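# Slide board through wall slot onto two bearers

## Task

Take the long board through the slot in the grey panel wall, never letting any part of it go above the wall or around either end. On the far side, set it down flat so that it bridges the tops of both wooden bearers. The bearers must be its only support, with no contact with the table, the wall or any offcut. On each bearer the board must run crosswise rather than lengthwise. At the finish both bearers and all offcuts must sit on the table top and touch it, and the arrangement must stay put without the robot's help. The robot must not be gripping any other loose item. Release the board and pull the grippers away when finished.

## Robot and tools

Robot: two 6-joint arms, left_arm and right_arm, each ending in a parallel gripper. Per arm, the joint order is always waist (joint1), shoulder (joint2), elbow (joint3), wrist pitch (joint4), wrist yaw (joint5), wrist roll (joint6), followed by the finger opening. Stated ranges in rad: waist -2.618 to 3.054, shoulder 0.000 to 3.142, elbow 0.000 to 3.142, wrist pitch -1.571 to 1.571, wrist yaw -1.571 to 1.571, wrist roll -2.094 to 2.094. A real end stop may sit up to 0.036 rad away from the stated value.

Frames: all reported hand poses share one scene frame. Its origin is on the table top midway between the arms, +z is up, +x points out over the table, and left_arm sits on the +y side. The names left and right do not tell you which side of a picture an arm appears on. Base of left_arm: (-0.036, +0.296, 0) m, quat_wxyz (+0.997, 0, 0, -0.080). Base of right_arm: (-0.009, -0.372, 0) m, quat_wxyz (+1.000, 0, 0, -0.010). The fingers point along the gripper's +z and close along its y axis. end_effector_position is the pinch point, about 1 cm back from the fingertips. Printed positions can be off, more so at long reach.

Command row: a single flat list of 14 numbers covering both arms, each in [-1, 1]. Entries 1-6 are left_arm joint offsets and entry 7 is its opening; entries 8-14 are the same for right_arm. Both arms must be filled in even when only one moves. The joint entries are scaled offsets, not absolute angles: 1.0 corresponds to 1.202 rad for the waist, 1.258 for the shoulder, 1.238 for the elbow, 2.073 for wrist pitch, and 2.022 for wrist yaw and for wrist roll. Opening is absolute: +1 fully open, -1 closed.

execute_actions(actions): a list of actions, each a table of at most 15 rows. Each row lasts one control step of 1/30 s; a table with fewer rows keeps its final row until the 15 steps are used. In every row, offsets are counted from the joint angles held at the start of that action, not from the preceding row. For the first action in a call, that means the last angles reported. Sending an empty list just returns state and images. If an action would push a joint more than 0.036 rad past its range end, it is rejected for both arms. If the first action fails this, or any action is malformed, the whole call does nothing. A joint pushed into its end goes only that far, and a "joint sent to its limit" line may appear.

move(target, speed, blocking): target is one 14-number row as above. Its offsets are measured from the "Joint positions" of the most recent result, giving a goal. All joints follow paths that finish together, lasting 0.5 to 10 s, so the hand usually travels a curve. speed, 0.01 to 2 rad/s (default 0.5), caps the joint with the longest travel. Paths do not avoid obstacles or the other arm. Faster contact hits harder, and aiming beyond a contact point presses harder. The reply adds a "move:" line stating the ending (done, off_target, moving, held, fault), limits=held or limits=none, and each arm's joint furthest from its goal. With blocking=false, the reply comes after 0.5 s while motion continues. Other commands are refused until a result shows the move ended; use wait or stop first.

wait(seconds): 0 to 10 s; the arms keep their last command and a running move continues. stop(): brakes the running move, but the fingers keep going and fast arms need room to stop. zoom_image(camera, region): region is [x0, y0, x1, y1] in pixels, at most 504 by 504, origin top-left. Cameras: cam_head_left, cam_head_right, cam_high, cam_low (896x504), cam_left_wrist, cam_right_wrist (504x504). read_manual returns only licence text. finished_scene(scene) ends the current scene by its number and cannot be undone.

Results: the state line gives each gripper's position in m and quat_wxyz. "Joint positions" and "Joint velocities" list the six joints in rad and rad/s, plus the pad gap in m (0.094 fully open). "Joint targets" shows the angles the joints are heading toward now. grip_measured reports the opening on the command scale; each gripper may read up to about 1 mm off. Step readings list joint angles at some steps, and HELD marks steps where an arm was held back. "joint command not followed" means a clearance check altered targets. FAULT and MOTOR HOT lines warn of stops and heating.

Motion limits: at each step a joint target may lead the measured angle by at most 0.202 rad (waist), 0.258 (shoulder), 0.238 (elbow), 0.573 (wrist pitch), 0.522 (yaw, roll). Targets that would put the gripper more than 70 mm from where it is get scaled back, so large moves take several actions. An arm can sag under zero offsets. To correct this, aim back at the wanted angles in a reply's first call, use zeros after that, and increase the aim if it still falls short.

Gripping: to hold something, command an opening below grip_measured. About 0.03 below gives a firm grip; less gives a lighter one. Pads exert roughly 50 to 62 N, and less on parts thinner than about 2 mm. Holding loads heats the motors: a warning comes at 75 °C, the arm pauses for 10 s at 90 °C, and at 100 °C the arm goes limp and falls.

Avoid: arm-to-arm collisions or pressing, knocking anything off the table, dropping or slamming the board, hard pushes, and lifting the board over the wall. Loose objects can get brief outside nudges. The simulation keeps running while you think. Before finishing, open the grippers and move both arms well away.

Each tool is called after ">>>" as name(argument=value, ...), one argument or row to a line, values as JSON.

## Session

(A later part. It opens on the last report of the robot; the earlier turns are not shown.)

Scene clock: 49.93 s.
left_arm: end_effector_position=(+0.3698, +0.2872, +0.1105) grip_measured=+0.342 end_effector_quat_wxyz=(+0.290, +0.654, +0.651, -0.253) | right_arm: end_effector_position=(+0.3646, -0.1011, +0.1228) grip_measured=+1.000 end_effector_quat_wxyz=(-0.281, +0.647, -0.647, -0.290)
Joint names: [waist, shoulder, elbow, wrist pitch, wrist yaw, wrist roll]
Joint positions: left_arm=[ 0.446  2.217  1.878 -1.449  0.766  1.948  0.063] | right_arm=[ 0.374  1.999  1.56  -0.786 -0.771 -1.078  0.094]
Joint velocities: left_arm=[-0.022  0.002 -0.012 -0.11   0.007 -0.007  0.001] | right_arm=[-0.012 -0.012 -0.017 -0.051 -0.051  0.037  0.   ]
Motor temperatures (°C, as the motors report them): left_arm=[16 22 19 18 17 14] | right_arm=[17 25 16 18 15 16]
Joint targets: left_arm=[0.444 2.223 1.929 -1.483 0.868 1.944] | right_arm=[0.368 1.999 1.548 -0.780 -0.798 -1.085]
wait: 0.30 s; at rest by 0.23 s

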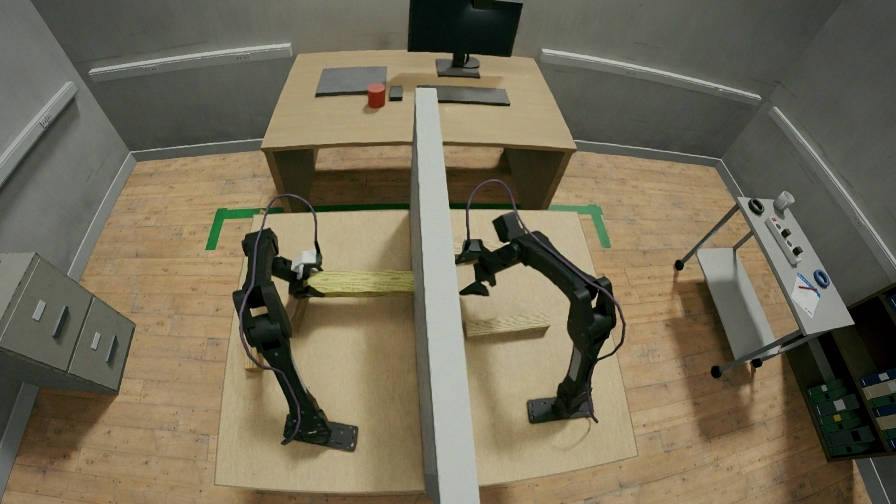

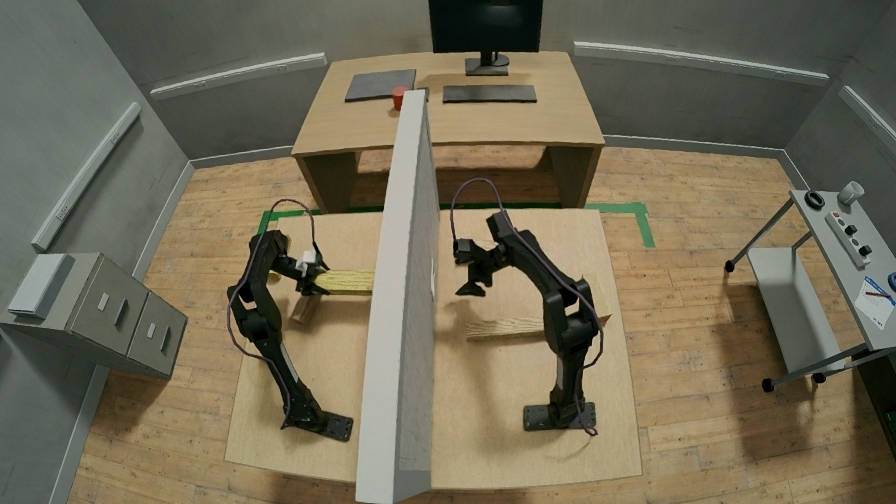

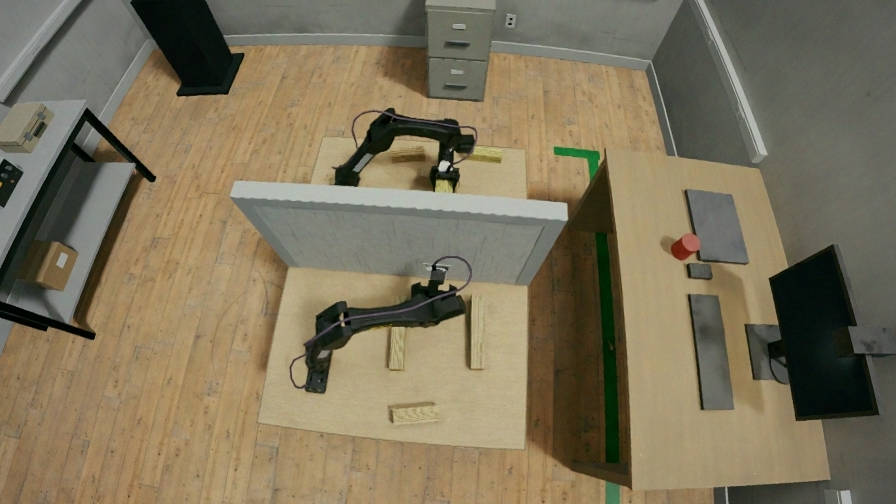

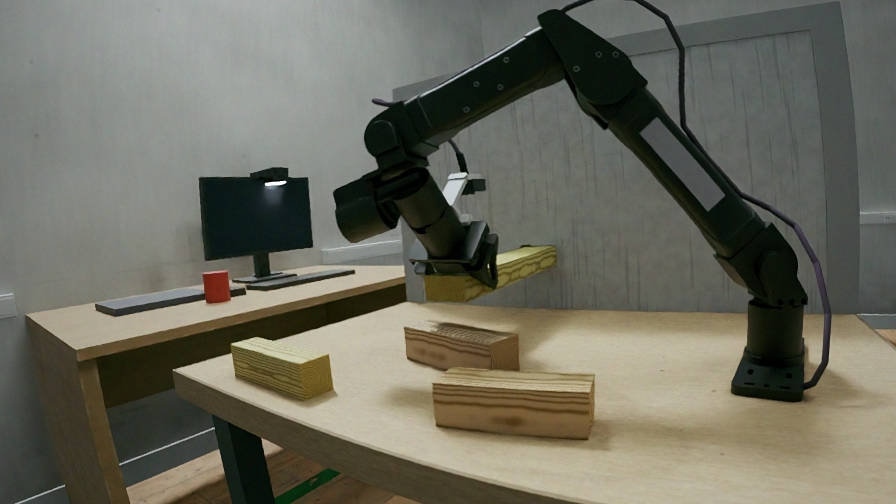

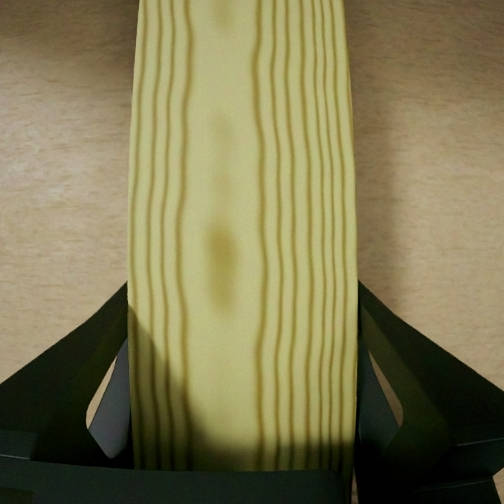

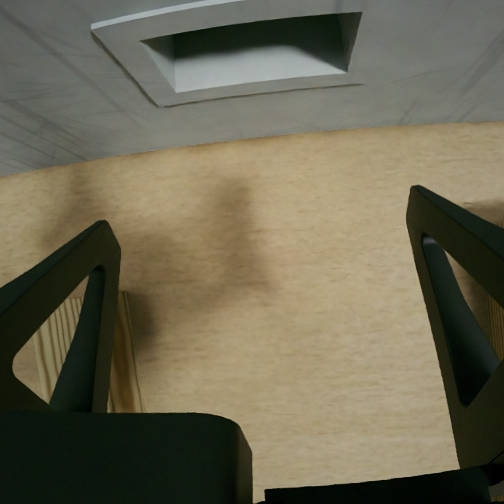

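>>> execute_actions(
  actions=[
    [[-0.0083,-0.010,0.024,-0.0157,0.0505,-0.0029,0.25,-0.005,0,-0.0097,0.0029,-0.0134,-0.0035,1],[-0.0089,-0.024,0.008,-0.0136,0.0508,-0.0053,0.25,-0.005,0,-0.0097,0.0029,-0.0134,-0.0035,1],[-0.0112,-0.0360,-0.0065,-0.0105,0.0513,-0.0089,0.25,-0.005,0,-0.0097,0.0029,-0.0134,-0.0035,1],[-0.0155,-0.0365,-0.0068,-0.0065,0.0519,-0.0136,0.25,-0.005,0,-0.0097,0.0029,-0.0134,-0.0035,1],[-0.0214,-0.0374,-0.0074,-0.0019,0.0526,-0.0190,0.25,-0.005,0,-0.0097,0.0029,-0.0134,-0.0035,1],[-0.0285,-0.0389,-0.0086,0.0030,0.0533,-0.0247,0.25,-0.005,0,-0.0097,0.0029,-0.0134,-0.0035,1],[-0.0364,-0.0408,-0.0105,0.0081,0.0541,-0.0307,0.25,-0.005,0,-0.0097,0.0029,-0.0134,-0.0035,1],[-0.0447,-0.0432,-0.0132,0.0130,0.0548,-0.0364,0.25,-0.005,0,-0.0097,0.0029,-0.0134,-0.0035,1],[-0.0529,-0.0459,-0.0166,0.0176,0.0555,-0.0418,0.25,-0.005,0,-0.0097,0.0029,-0.0134,-0.0035,1],[-0.0608,-0.0487,-0.0205,0.0216,0.0561,-0.0465,0.25,-0.005,0,-0.0097,0.0029,-0.0134,-0.0035,1],[-0.0679,-0.0514,-0.0246,0.0247,0.0566,-0.0501,0.25,-0.005,0,-0.0097,0.0029,-0.0134,-0.0035,1],[-0.0738,-0.0537,-0.0283,0.0268,0.0569,-0.0525,0.25,-0.005,0,-0.0097,0.0029,-0.0134,-0.0035,1],[-0.0781,-0.0555,-0.0313,0.0275,0.0570,-0.0534,0.25,-0.005,0,-0.0097,0.0029,-0.0134,-0.0035,1],[-0.0804,-0.0565,-0.0330,0.0275,0.0570,-0.0534,0.25,-0.005,0,-0.0097,0.0029,-0.0134,-0.0035,1],[-0.0810,-0.0568,-0.0334,0.0275,0.0570,-0.0534,0.25,-0.005,0,-0.0097,0.0029,-0.0134,-0.0035,1]],
  ],
)

>>> wait(
  seconds=0.3,
)

>>> zoom_image(
  camera="cam_low",
  region=[515, 236, 565, 272],
)

Scene clock: 54.77 s.
left_arm: end_effector_position=(+0.3761, +0.2516, +0.1125) grip_measured=+0.342 end_effector_quat_wxyz=(+0.286, +0.664, +0.643, -0.252) | right_arm: end_effector_position=(+0.3646, -0.1011, +0.1228) grip_measured=+1.000 end_effector_quat_wxyz=(-0.281, +0.647, -0.647, -0.290)
Joint names: [waist, shoulder, elbow, wrist pitch, wrist yaw, wrist roll]
Joint positions: left_arm=[ 0.355  2.192  1.853 -1.377  0.772  1.856  0.063] | right_arm=[ 0.374  1.999  1.56  -0.786 -0.771 -1.078  0.094]
Joint velocities: left_arm=[-0.203 -0.1   -0.027  0.198  0.095 -0.271 -0.   ] | right_arm=[ 0.002  0.002 -0.027  0.007 -0.037 -0.066  0.   ]
Motor temperatures (°C, as the motors report them): left_arm=[16 22 19 18 17 14] | right_arm=[17 25 16 18 15 16]
Joint targets: left_arm=[0.348 2.146 1.837 -1.392 0.881 1.840] | right_arm=[0.368 1.999 1.548 -0.780 -0.798 -1.085]
Step readings (joint positions):
0: left_arm=[0.446 2.217 1.878 -1.449 0.766 1.948] | right_arm=[0.374 1.999 1.560 -0.786 -0.771 -1.078]
1: left_arm=[0.446 2.217 1.878 -1.449 0.766 1.948] | right_arm=[0.374 1.999 1.560 -0.786 -0.771 -1.078]
2: left_arm=[0.446 2.217 1.878 -1.449 0.766 1.947] | right_arm=[0.374 1.999 1.560 -0.786 -0.771 -1.078]
4: left_arm=[0.445 2.217 1.878 -1.446 0.766 1.942] | right_arm=[0.374 1.999 1.560 -0.786 -0.771 -1.078]
8: left_arm=[0.427 2.217 1.878 -1.425 0.766 1.915] | right_arm=[0.374 1.999 1.560 -0.786 -0.771 -1.078]
15: Joint positions above

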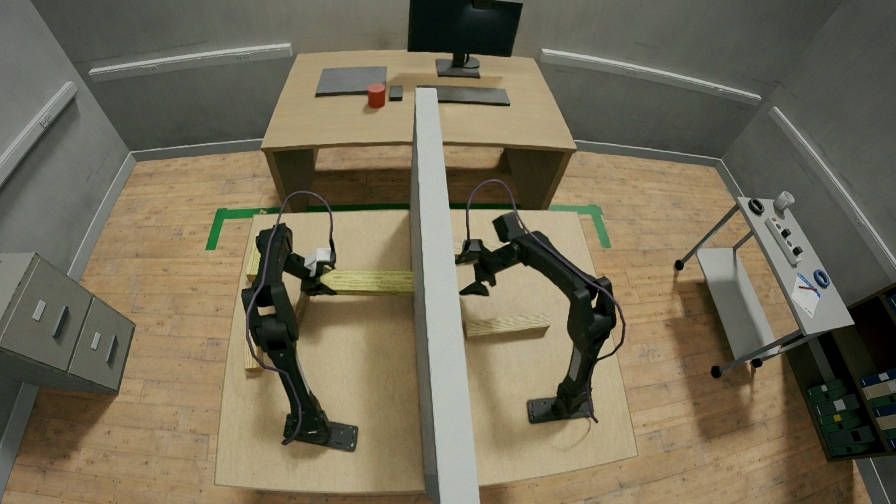

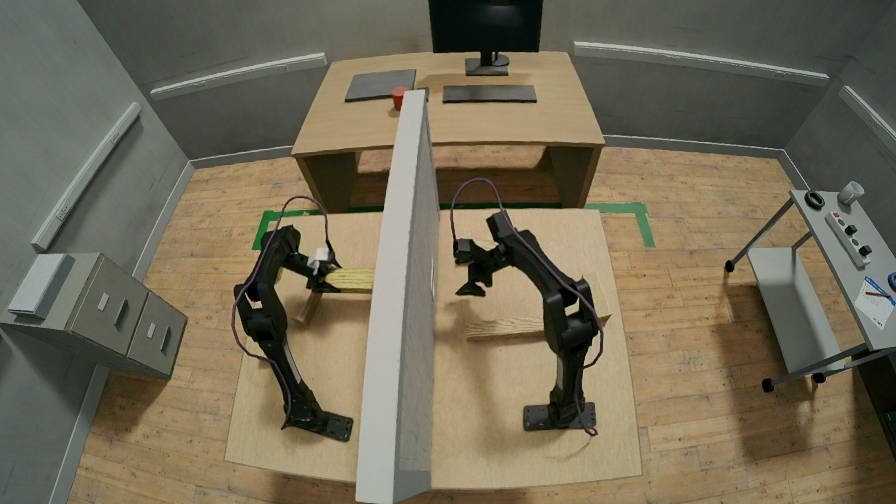

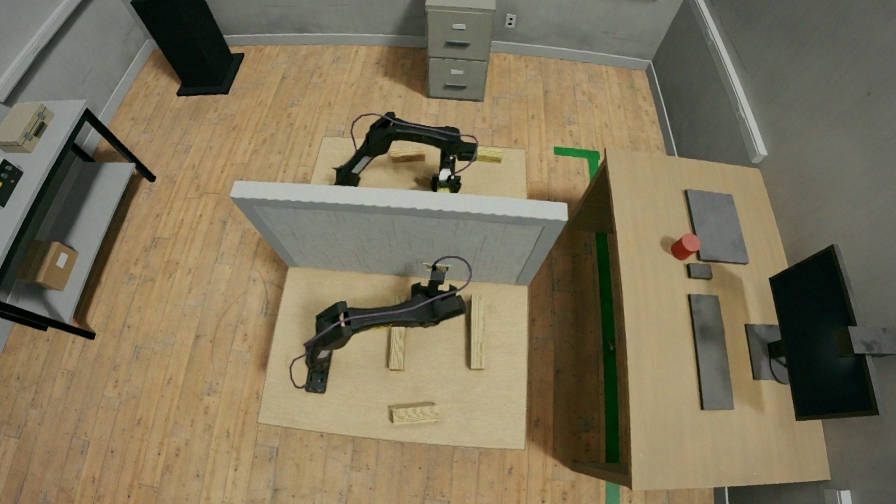

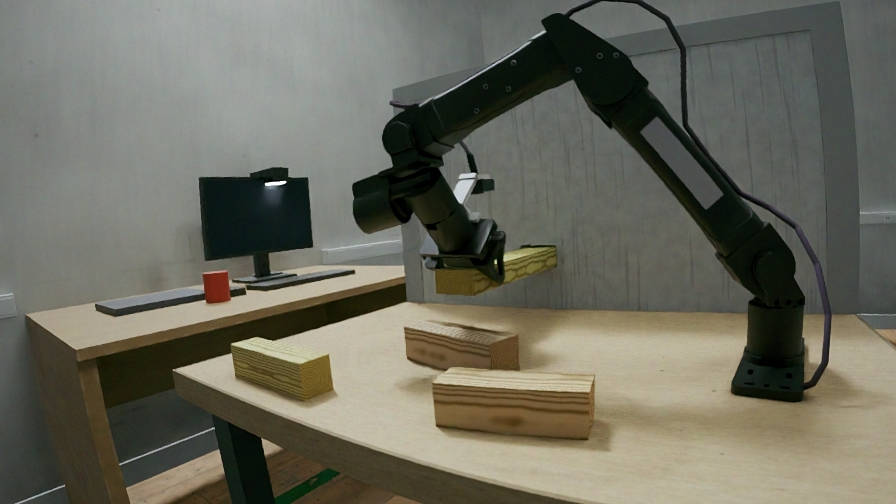

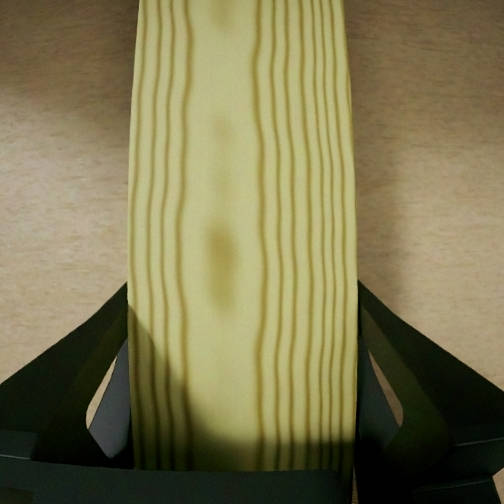

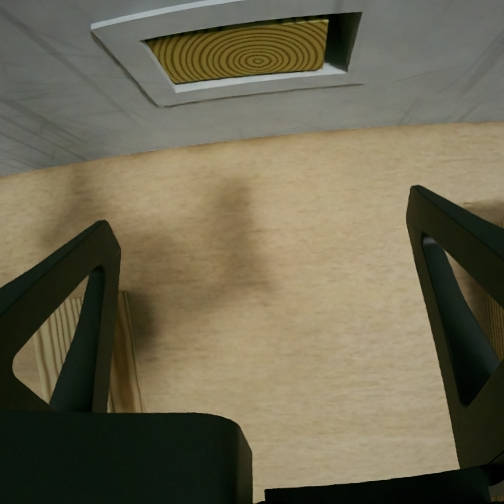

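Scene clock: 55.07 s.
left_arm: end_effector_position=(+0.3765, +0.2475, +0.1135) grip_measured=+0.342 end_effector_quat_wxyz=(+0.287, +0.664, +0.643, -0.253) | right_arm: end_effector_position=(+0.3646, -0.1011, +0.1228) grip_measured=+1.000 end_effector_quat_wxyz=(-0.281, +0.647, -0.647, -0.290)
Joint names: [waist, shoulder, elbow, wrist pitch, wrist yaw, wrist roll]
Joint positions: left_arm=[ 0.347  2.188  1.849 -1.369  0.776  1.845  0.063] | right_arm=[ 0.374  1.999  1.56  -0.786 -0.771 -1.078  0.094]
Joint velocities: left_arm=[-0.012 -0.007 -0.012 -0.037 -0.022 -0.037  0.   ] | right_arm=[-0.007  0.012  0.017 -0.037 -0.037  0.007  0.   ]
Motor temperatures (°C, as the motors report them): left_arm=[16 23 19 18 17 14] | right_arm=[17 25 16 18 15 16]
Joint targets: left_arm=[0.349 2.146 1.837 -1.392 0.881 1.840] | right_arm=[0.368 1.999 1.548 -0.780 -0.798 -1.085]
wait: 0.30 s; no rest

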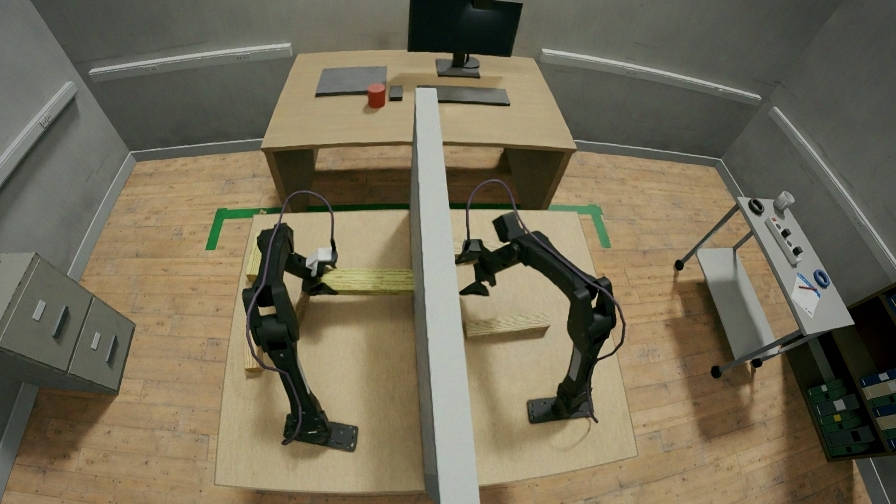

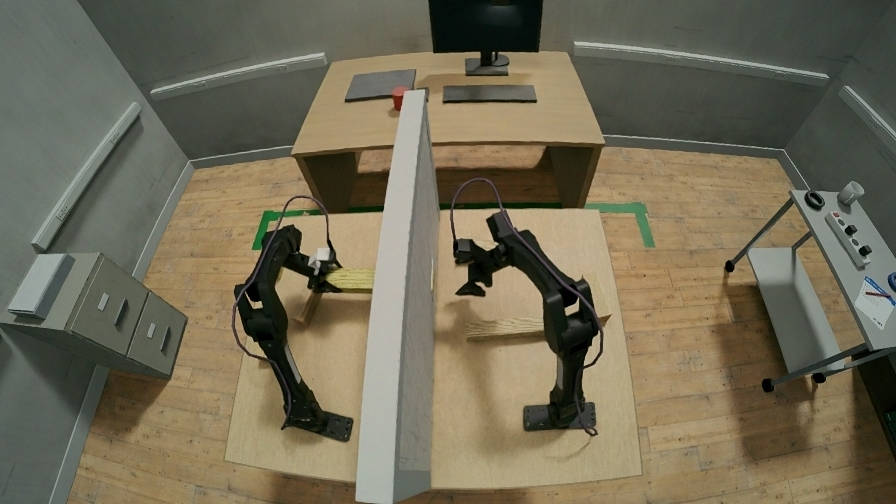

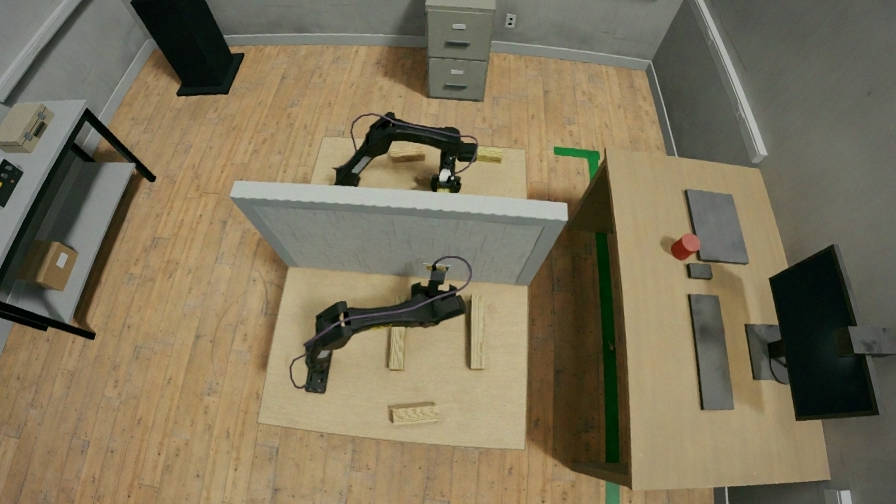

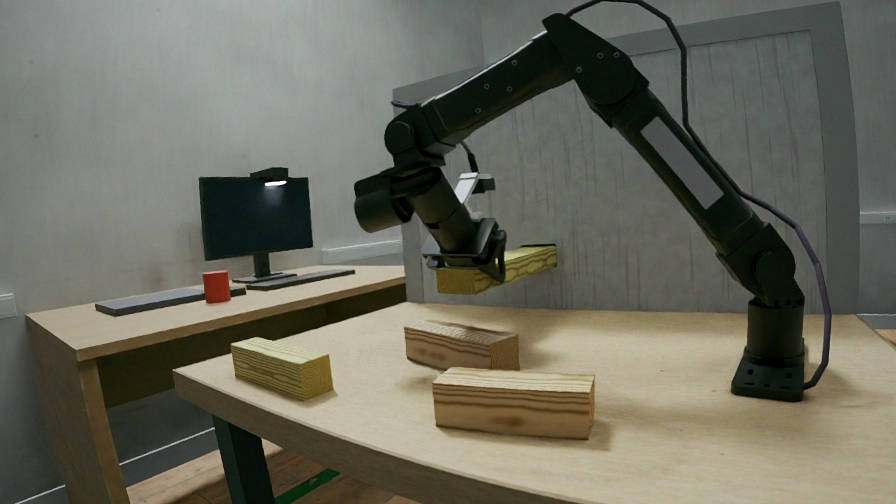

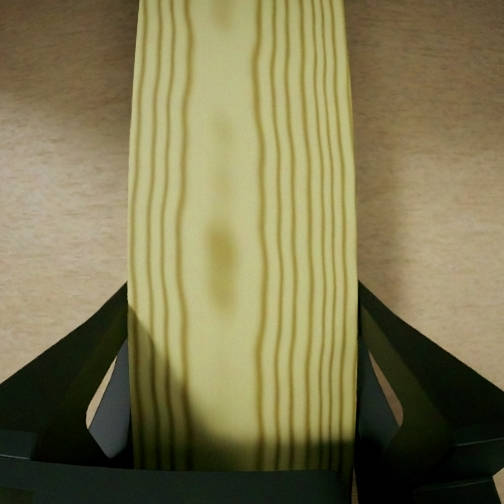

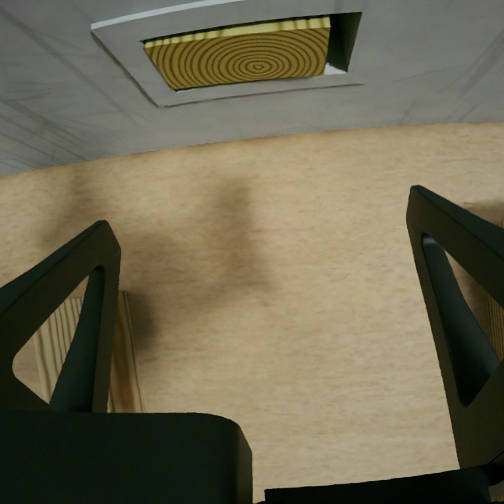

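Region (515, 236, 565, 272) of cam_low's 896x504 image, scaled by 10.080, with more detail than that image has; it fills the top 363 rows of this view, and the rest is white.

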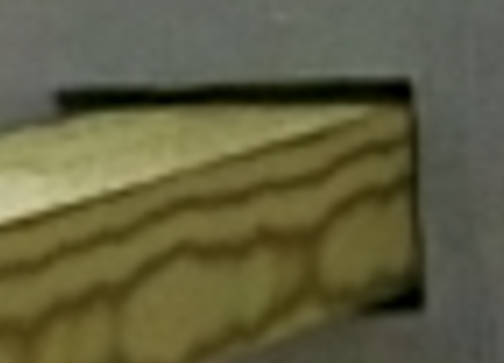

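>>> zoom_image(
  camera="cam_right_wrist",
  region=[80, 0, 400, 130],
)

Region (80, 0, 400, 130) of cam_right_wrist's 504x504 image, scaled by 1.575, with more detail than that image has; it fills the top 205 rows of this view, and the rest is white.

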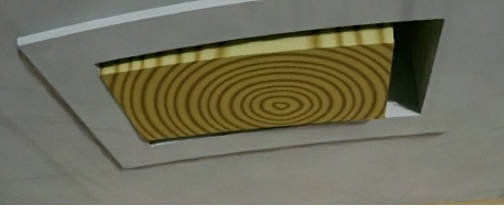

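>>> zoom_image(
  camera="cam_head_left",
  region=[240, 200, 560, 360],
)

Region (240, 200, 560, 360) of cam_head_left's 896x504 image, scaled by 1.575, with more detail than that image has.

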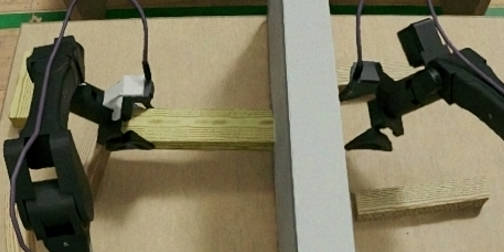

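>>> execute_actions(
  actions=[
    [[-0.0121,-0.0370,-0.0152,-0.0042,0.0524,-0.0095,0.25,-0.005,0,-0.0097,0.0029,-0.0134,-0.0035,1],[-0.0146,-0.0402,-0.0201,0.0046,0.0529,-0.0183,0.25,-0.005,0,-0.0097,0.0029,-0.0134,-0.0035,1],[-0.0189,-0.0453,-0.0279,0.0145,0.0536,-0.0283,0.25,-0.005,0,-0.0097,0.0029,-0.0134,-0.0035,1],[-0.0245,-0.0519,-0.0380,0.0252,0.0543,-0.0390,0.25,-0.005,0,-0.0097,0.0029,-0.0134,-0.0035,1],[-0.0311,-0.0596,-0.0496,0.0360,0.0550,-0.0499,0.25,-0.005,0,-0.0097,0.0029,-0.0134,-0.0035,1],[-0.0382,-0.0679,-0.0623,0.0467,0.0557,-0.0607,0.25,-0.005,0,-0.0097,0.0029,-0.0134,-0.0035,1],[-0.0455,-0.0763,-0.0752,0.0566,0.0563,-0.0707,0.25,-0.005,0,-0.0097,0.0029,-0.0134,-0.0035,1],[-0.0526,-0.0846,-0.0879,0.0653,0.0569,-0.0795,0.25,-0.005,0,-0.0097,0.0029,-0.0134,-0.0035,1],[-0.0592,-0.0923,-0.0995,0.0724,0.0573,-0.0866,0.25,-0.005,0,-0.0097,0.0029,-0.0134,-0.0035,1],[-0.0648,-0.0989,-0.1096,0.0774,0.0575,-0.0916,0.25,-0.005,0,-0.0097,0.0029,-0.0134,-0.0035,1],[-0.0691,-0.1040,-0.1174,0.0798,0.0575,-0.0940,0.25,-0.005,0,-0.0097,0.0029,-0.0134,-0.0035,1],[-0.0716,-0.1072,-0.1223,0.0791,0.0575,-0.0934,0.25,-0.005,0,-0.0097,0.0029,-0.0134,-0.0035,1],[-0.0746,-0.1095,-0.1258,0.0765,0.0575,-0.0908,0.25,-0.005,0,-0.0097,0.0029,-0.0134,-0.0035,1],[-0.0770,-0.1108,-0.1278,0.0751,0.0575,-0.0893,0.25,-0.005,0,-0.0097,0.0029,-0.0134,-0.0035,1]],
  ],
)

>>> wait(
  seconds=0.25,
)

>>> zoom_image(
  camera="cam_low",
  region=[515, 236, 565, 272],
)

Scene clock: 59.73 s.
left_arm: end_effector_position=(+0.3688, +0.2102, +0.1137) grip_measured=+0.342 end_effector_quat_wxyz=(+0.286, +0.654, +0.654, -0.251) | right_arm: end_effector_position=(+0.3646, -0.1011, +0.1228) grip_measured=+1.000 end_effector_quat_wxyz=(-0.281, +0.647, -0.647, -0.290)
Joint names: [waist, shoulder, elbow, wrist pitch, wrist yaw, wrist roll]
Joint positions: left_arm=[ 0.257  2.093  1.706 -1.216  0.781  1.681  0.063] | right_arm=[ 0.374  1.999  1.56  -0.786 -0.771 -1.078  0.094]
Joint velocities: left_arm=[-0.095 -0.071 -0.056  0.051 -0.022 -0.154  0.   ] | right_arm=[-0.017  0.002 -0.012 -0.11   0.037 -0.022  0.   ]
Motor temperatures (°C, as the motors report them): left_arm=[16 24 18 18 17 14] | right_arm=[17 25 16 18 15 16]
Joint targets: left_arm=[0.254 2.049 1.691 -1.214 0.893 1.664] | right_arm=[0.368 1.999 1.548 -0.780 -0.798 -1.085]
Step readings (joint positions):
0: left_arm=[0.347 2.188 1.849 -1.369 0.776 1.844] | right_arm=[0.374 1.999 1.560 -0.786 -0.771 -1.078]
1: left_arm=[0.346 2.188 1.849 -1.369 0.776 1.843] | right_arm=[0.374 1.999 1.560 -0.786 -0.771 -1.078]
2: left_arm=[0.345 2.187 1.847 -1.364 0.776 1.838] | right_arm=[0.374 1.999 1.560 -0.786 -0.771 -1.078]
4: left_arm=[0.341 2.179 1.831 -1.343 0.776 1.819] | right_arm=[0.374 1.999 1.560 -0.786 -0.771 -1.078]
8: left_arm=[0.315 2.145 1.775 -1.282 0.777 1.758] | right_arm=[0.374 1.999 1.560 -0.786 -0.771 -1.078]
15: Joint positions above

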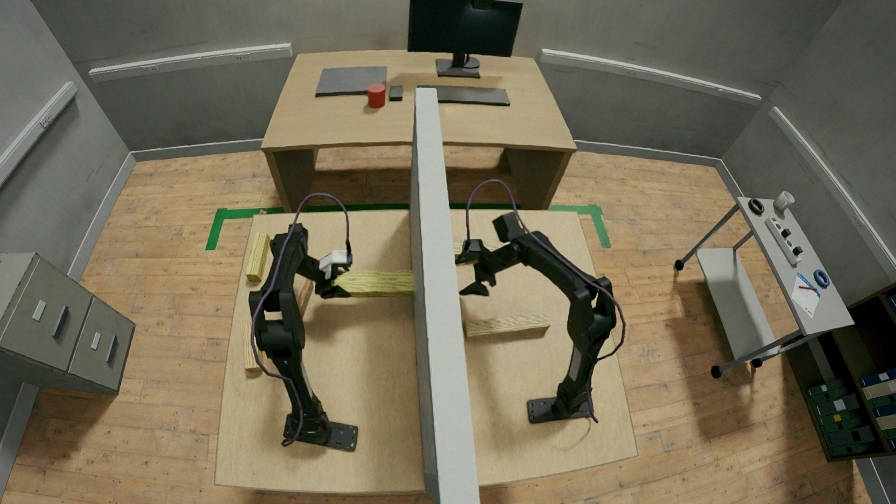

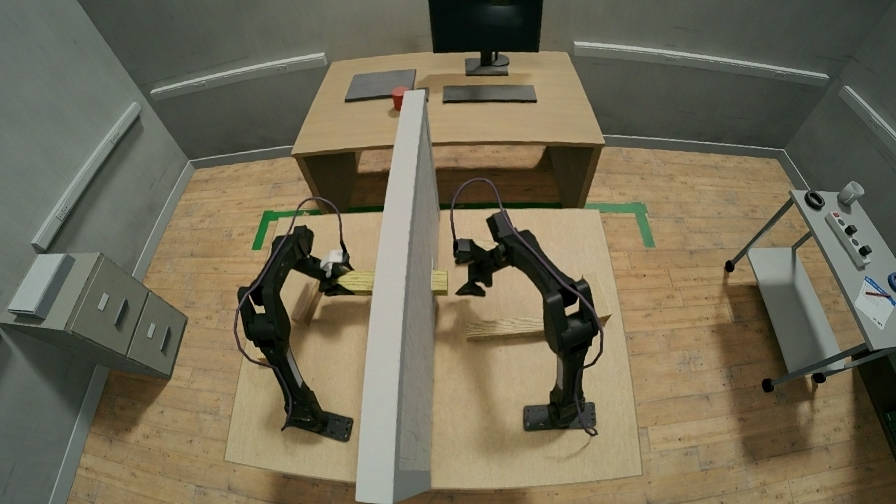

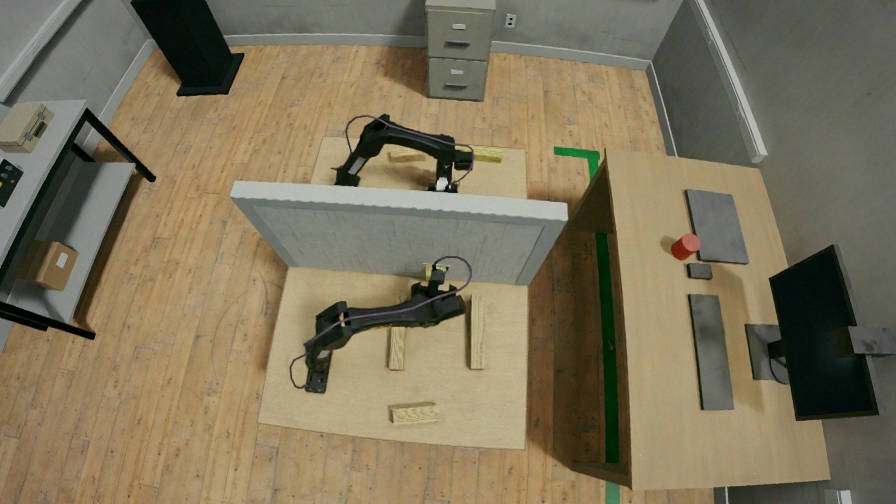

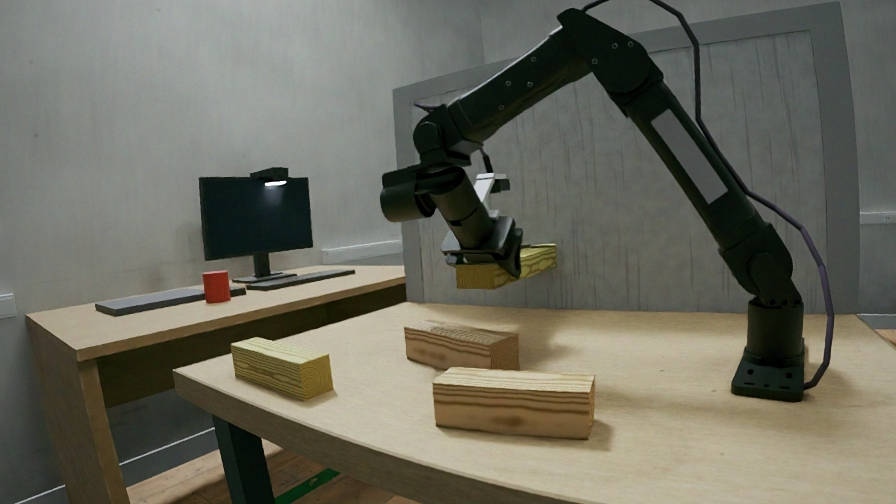

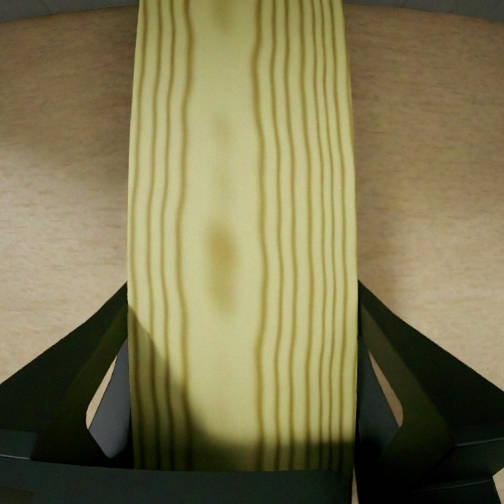

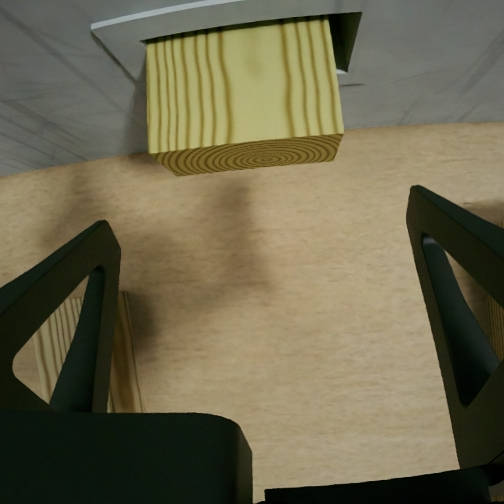

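Scene clock: 60.00 s.
left_arm: end_effector_position=(+0.3687, +0.2090, +0.1137) grip_measured=+0.342 end_effector_quat_wxyz=(+0.287, +0.652, +0.655, -0.252) | right_arm: end_effector_position=(+0.3646, -0.1011, +0.1228) grip_measured=+1.000 end_effector_quat_wxyz=(-0.281, +0.647, -0.647, -0.290)
Joint names: [waist, shoulder, elbow, wrist pitch, wrist yaw, wrist roll]
Joint positions: left_arm=[ 0.255  2.091  1.701 -1.209  0.783  1.672  0.063] | right_arm=[ 0.374  1.999  1.56  -0.786 -0.771 -1.078  0.094]
Joint velocities: left_arm=[-0.007 -0.002  0.002 -0.037  0.022 -0.081 -0.001] | right_arm=[ 0.012 -0.002 -0.012  0.007 -0.022 -0.051  0.   ]
Motor temperatures (°C, as the motors report them): left_arm=[16 24 18 18 17 14] | right_arm=[17 25 16 18 15 16]
Joint targets: left_arm=[0.254 2.049 1.691 -1.214 0.893 1.664] | right_arm=[0.368 1.999 1.548 -0.780 -0.798 -1.085]
wait: 0.27 s; no rest

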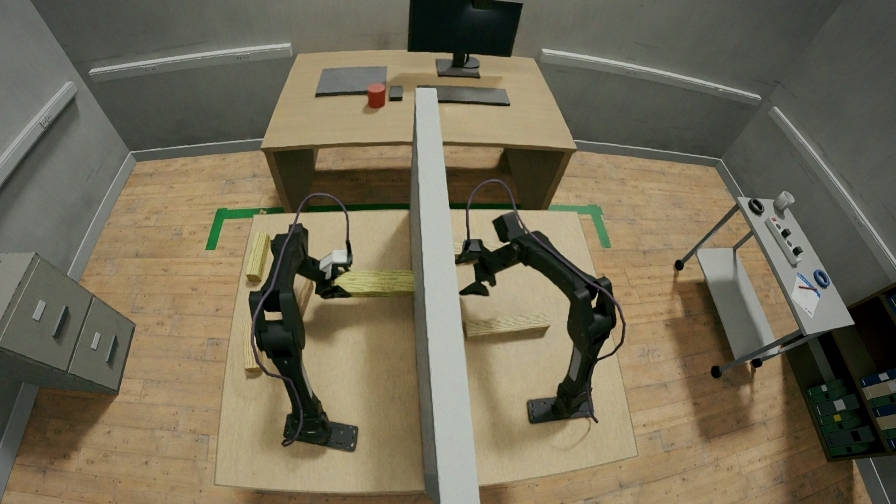

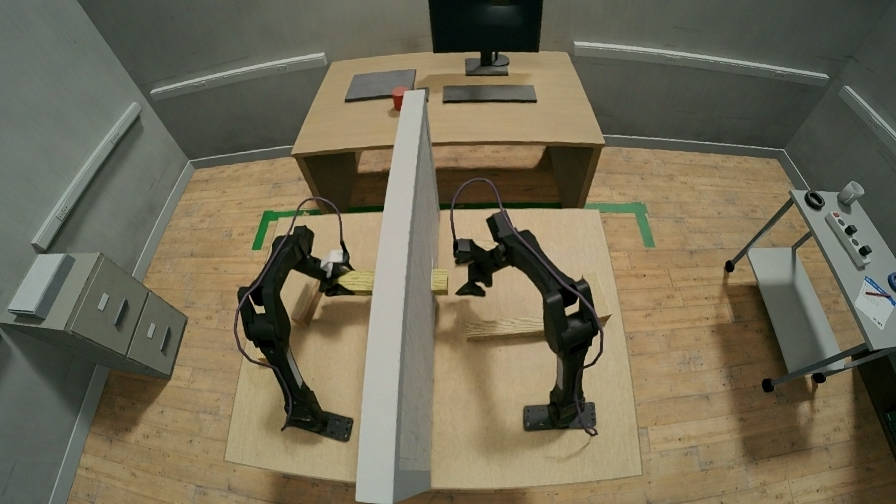

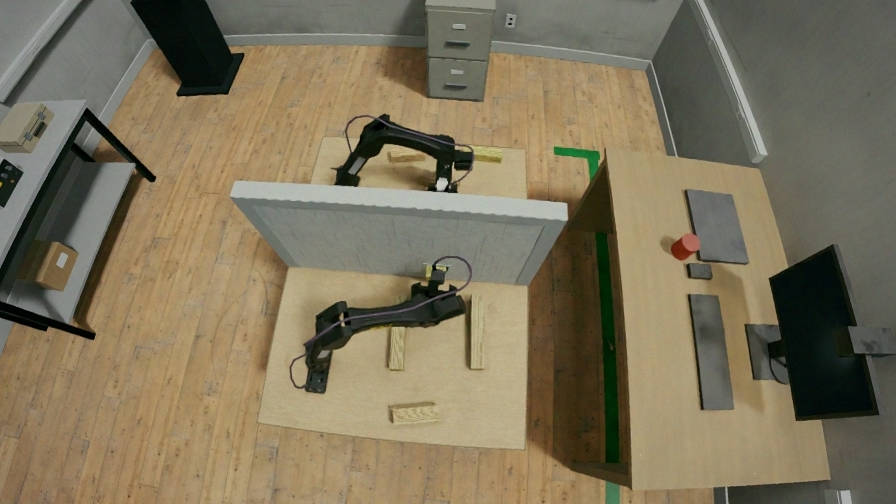

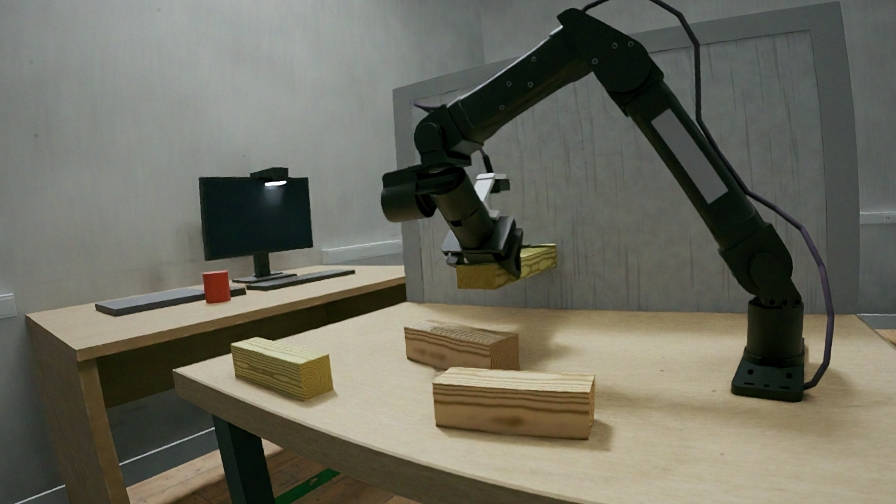

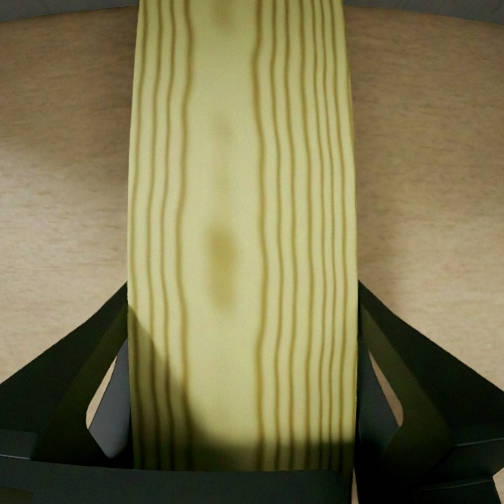

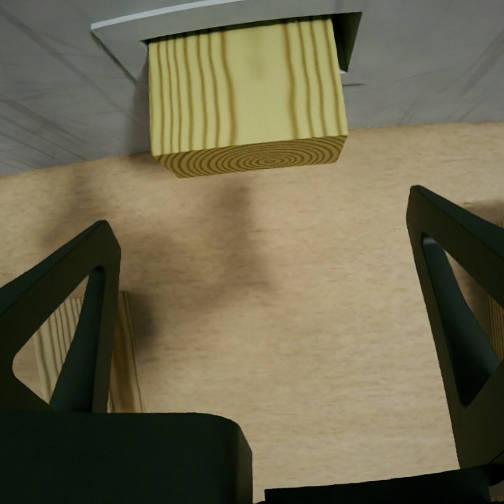

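Region (515, 236, 565, 272) of cam_low's 896x504 image, scaled by 10.080, with more detail than that image has; it fills the top 363 rows of this view, and the rest is white.

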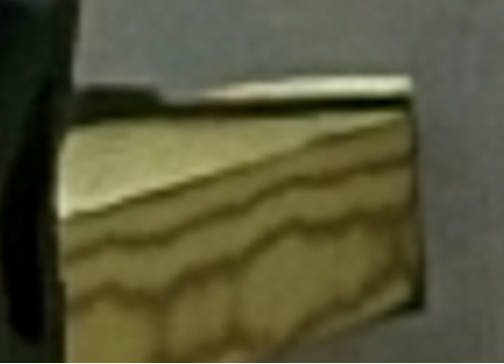

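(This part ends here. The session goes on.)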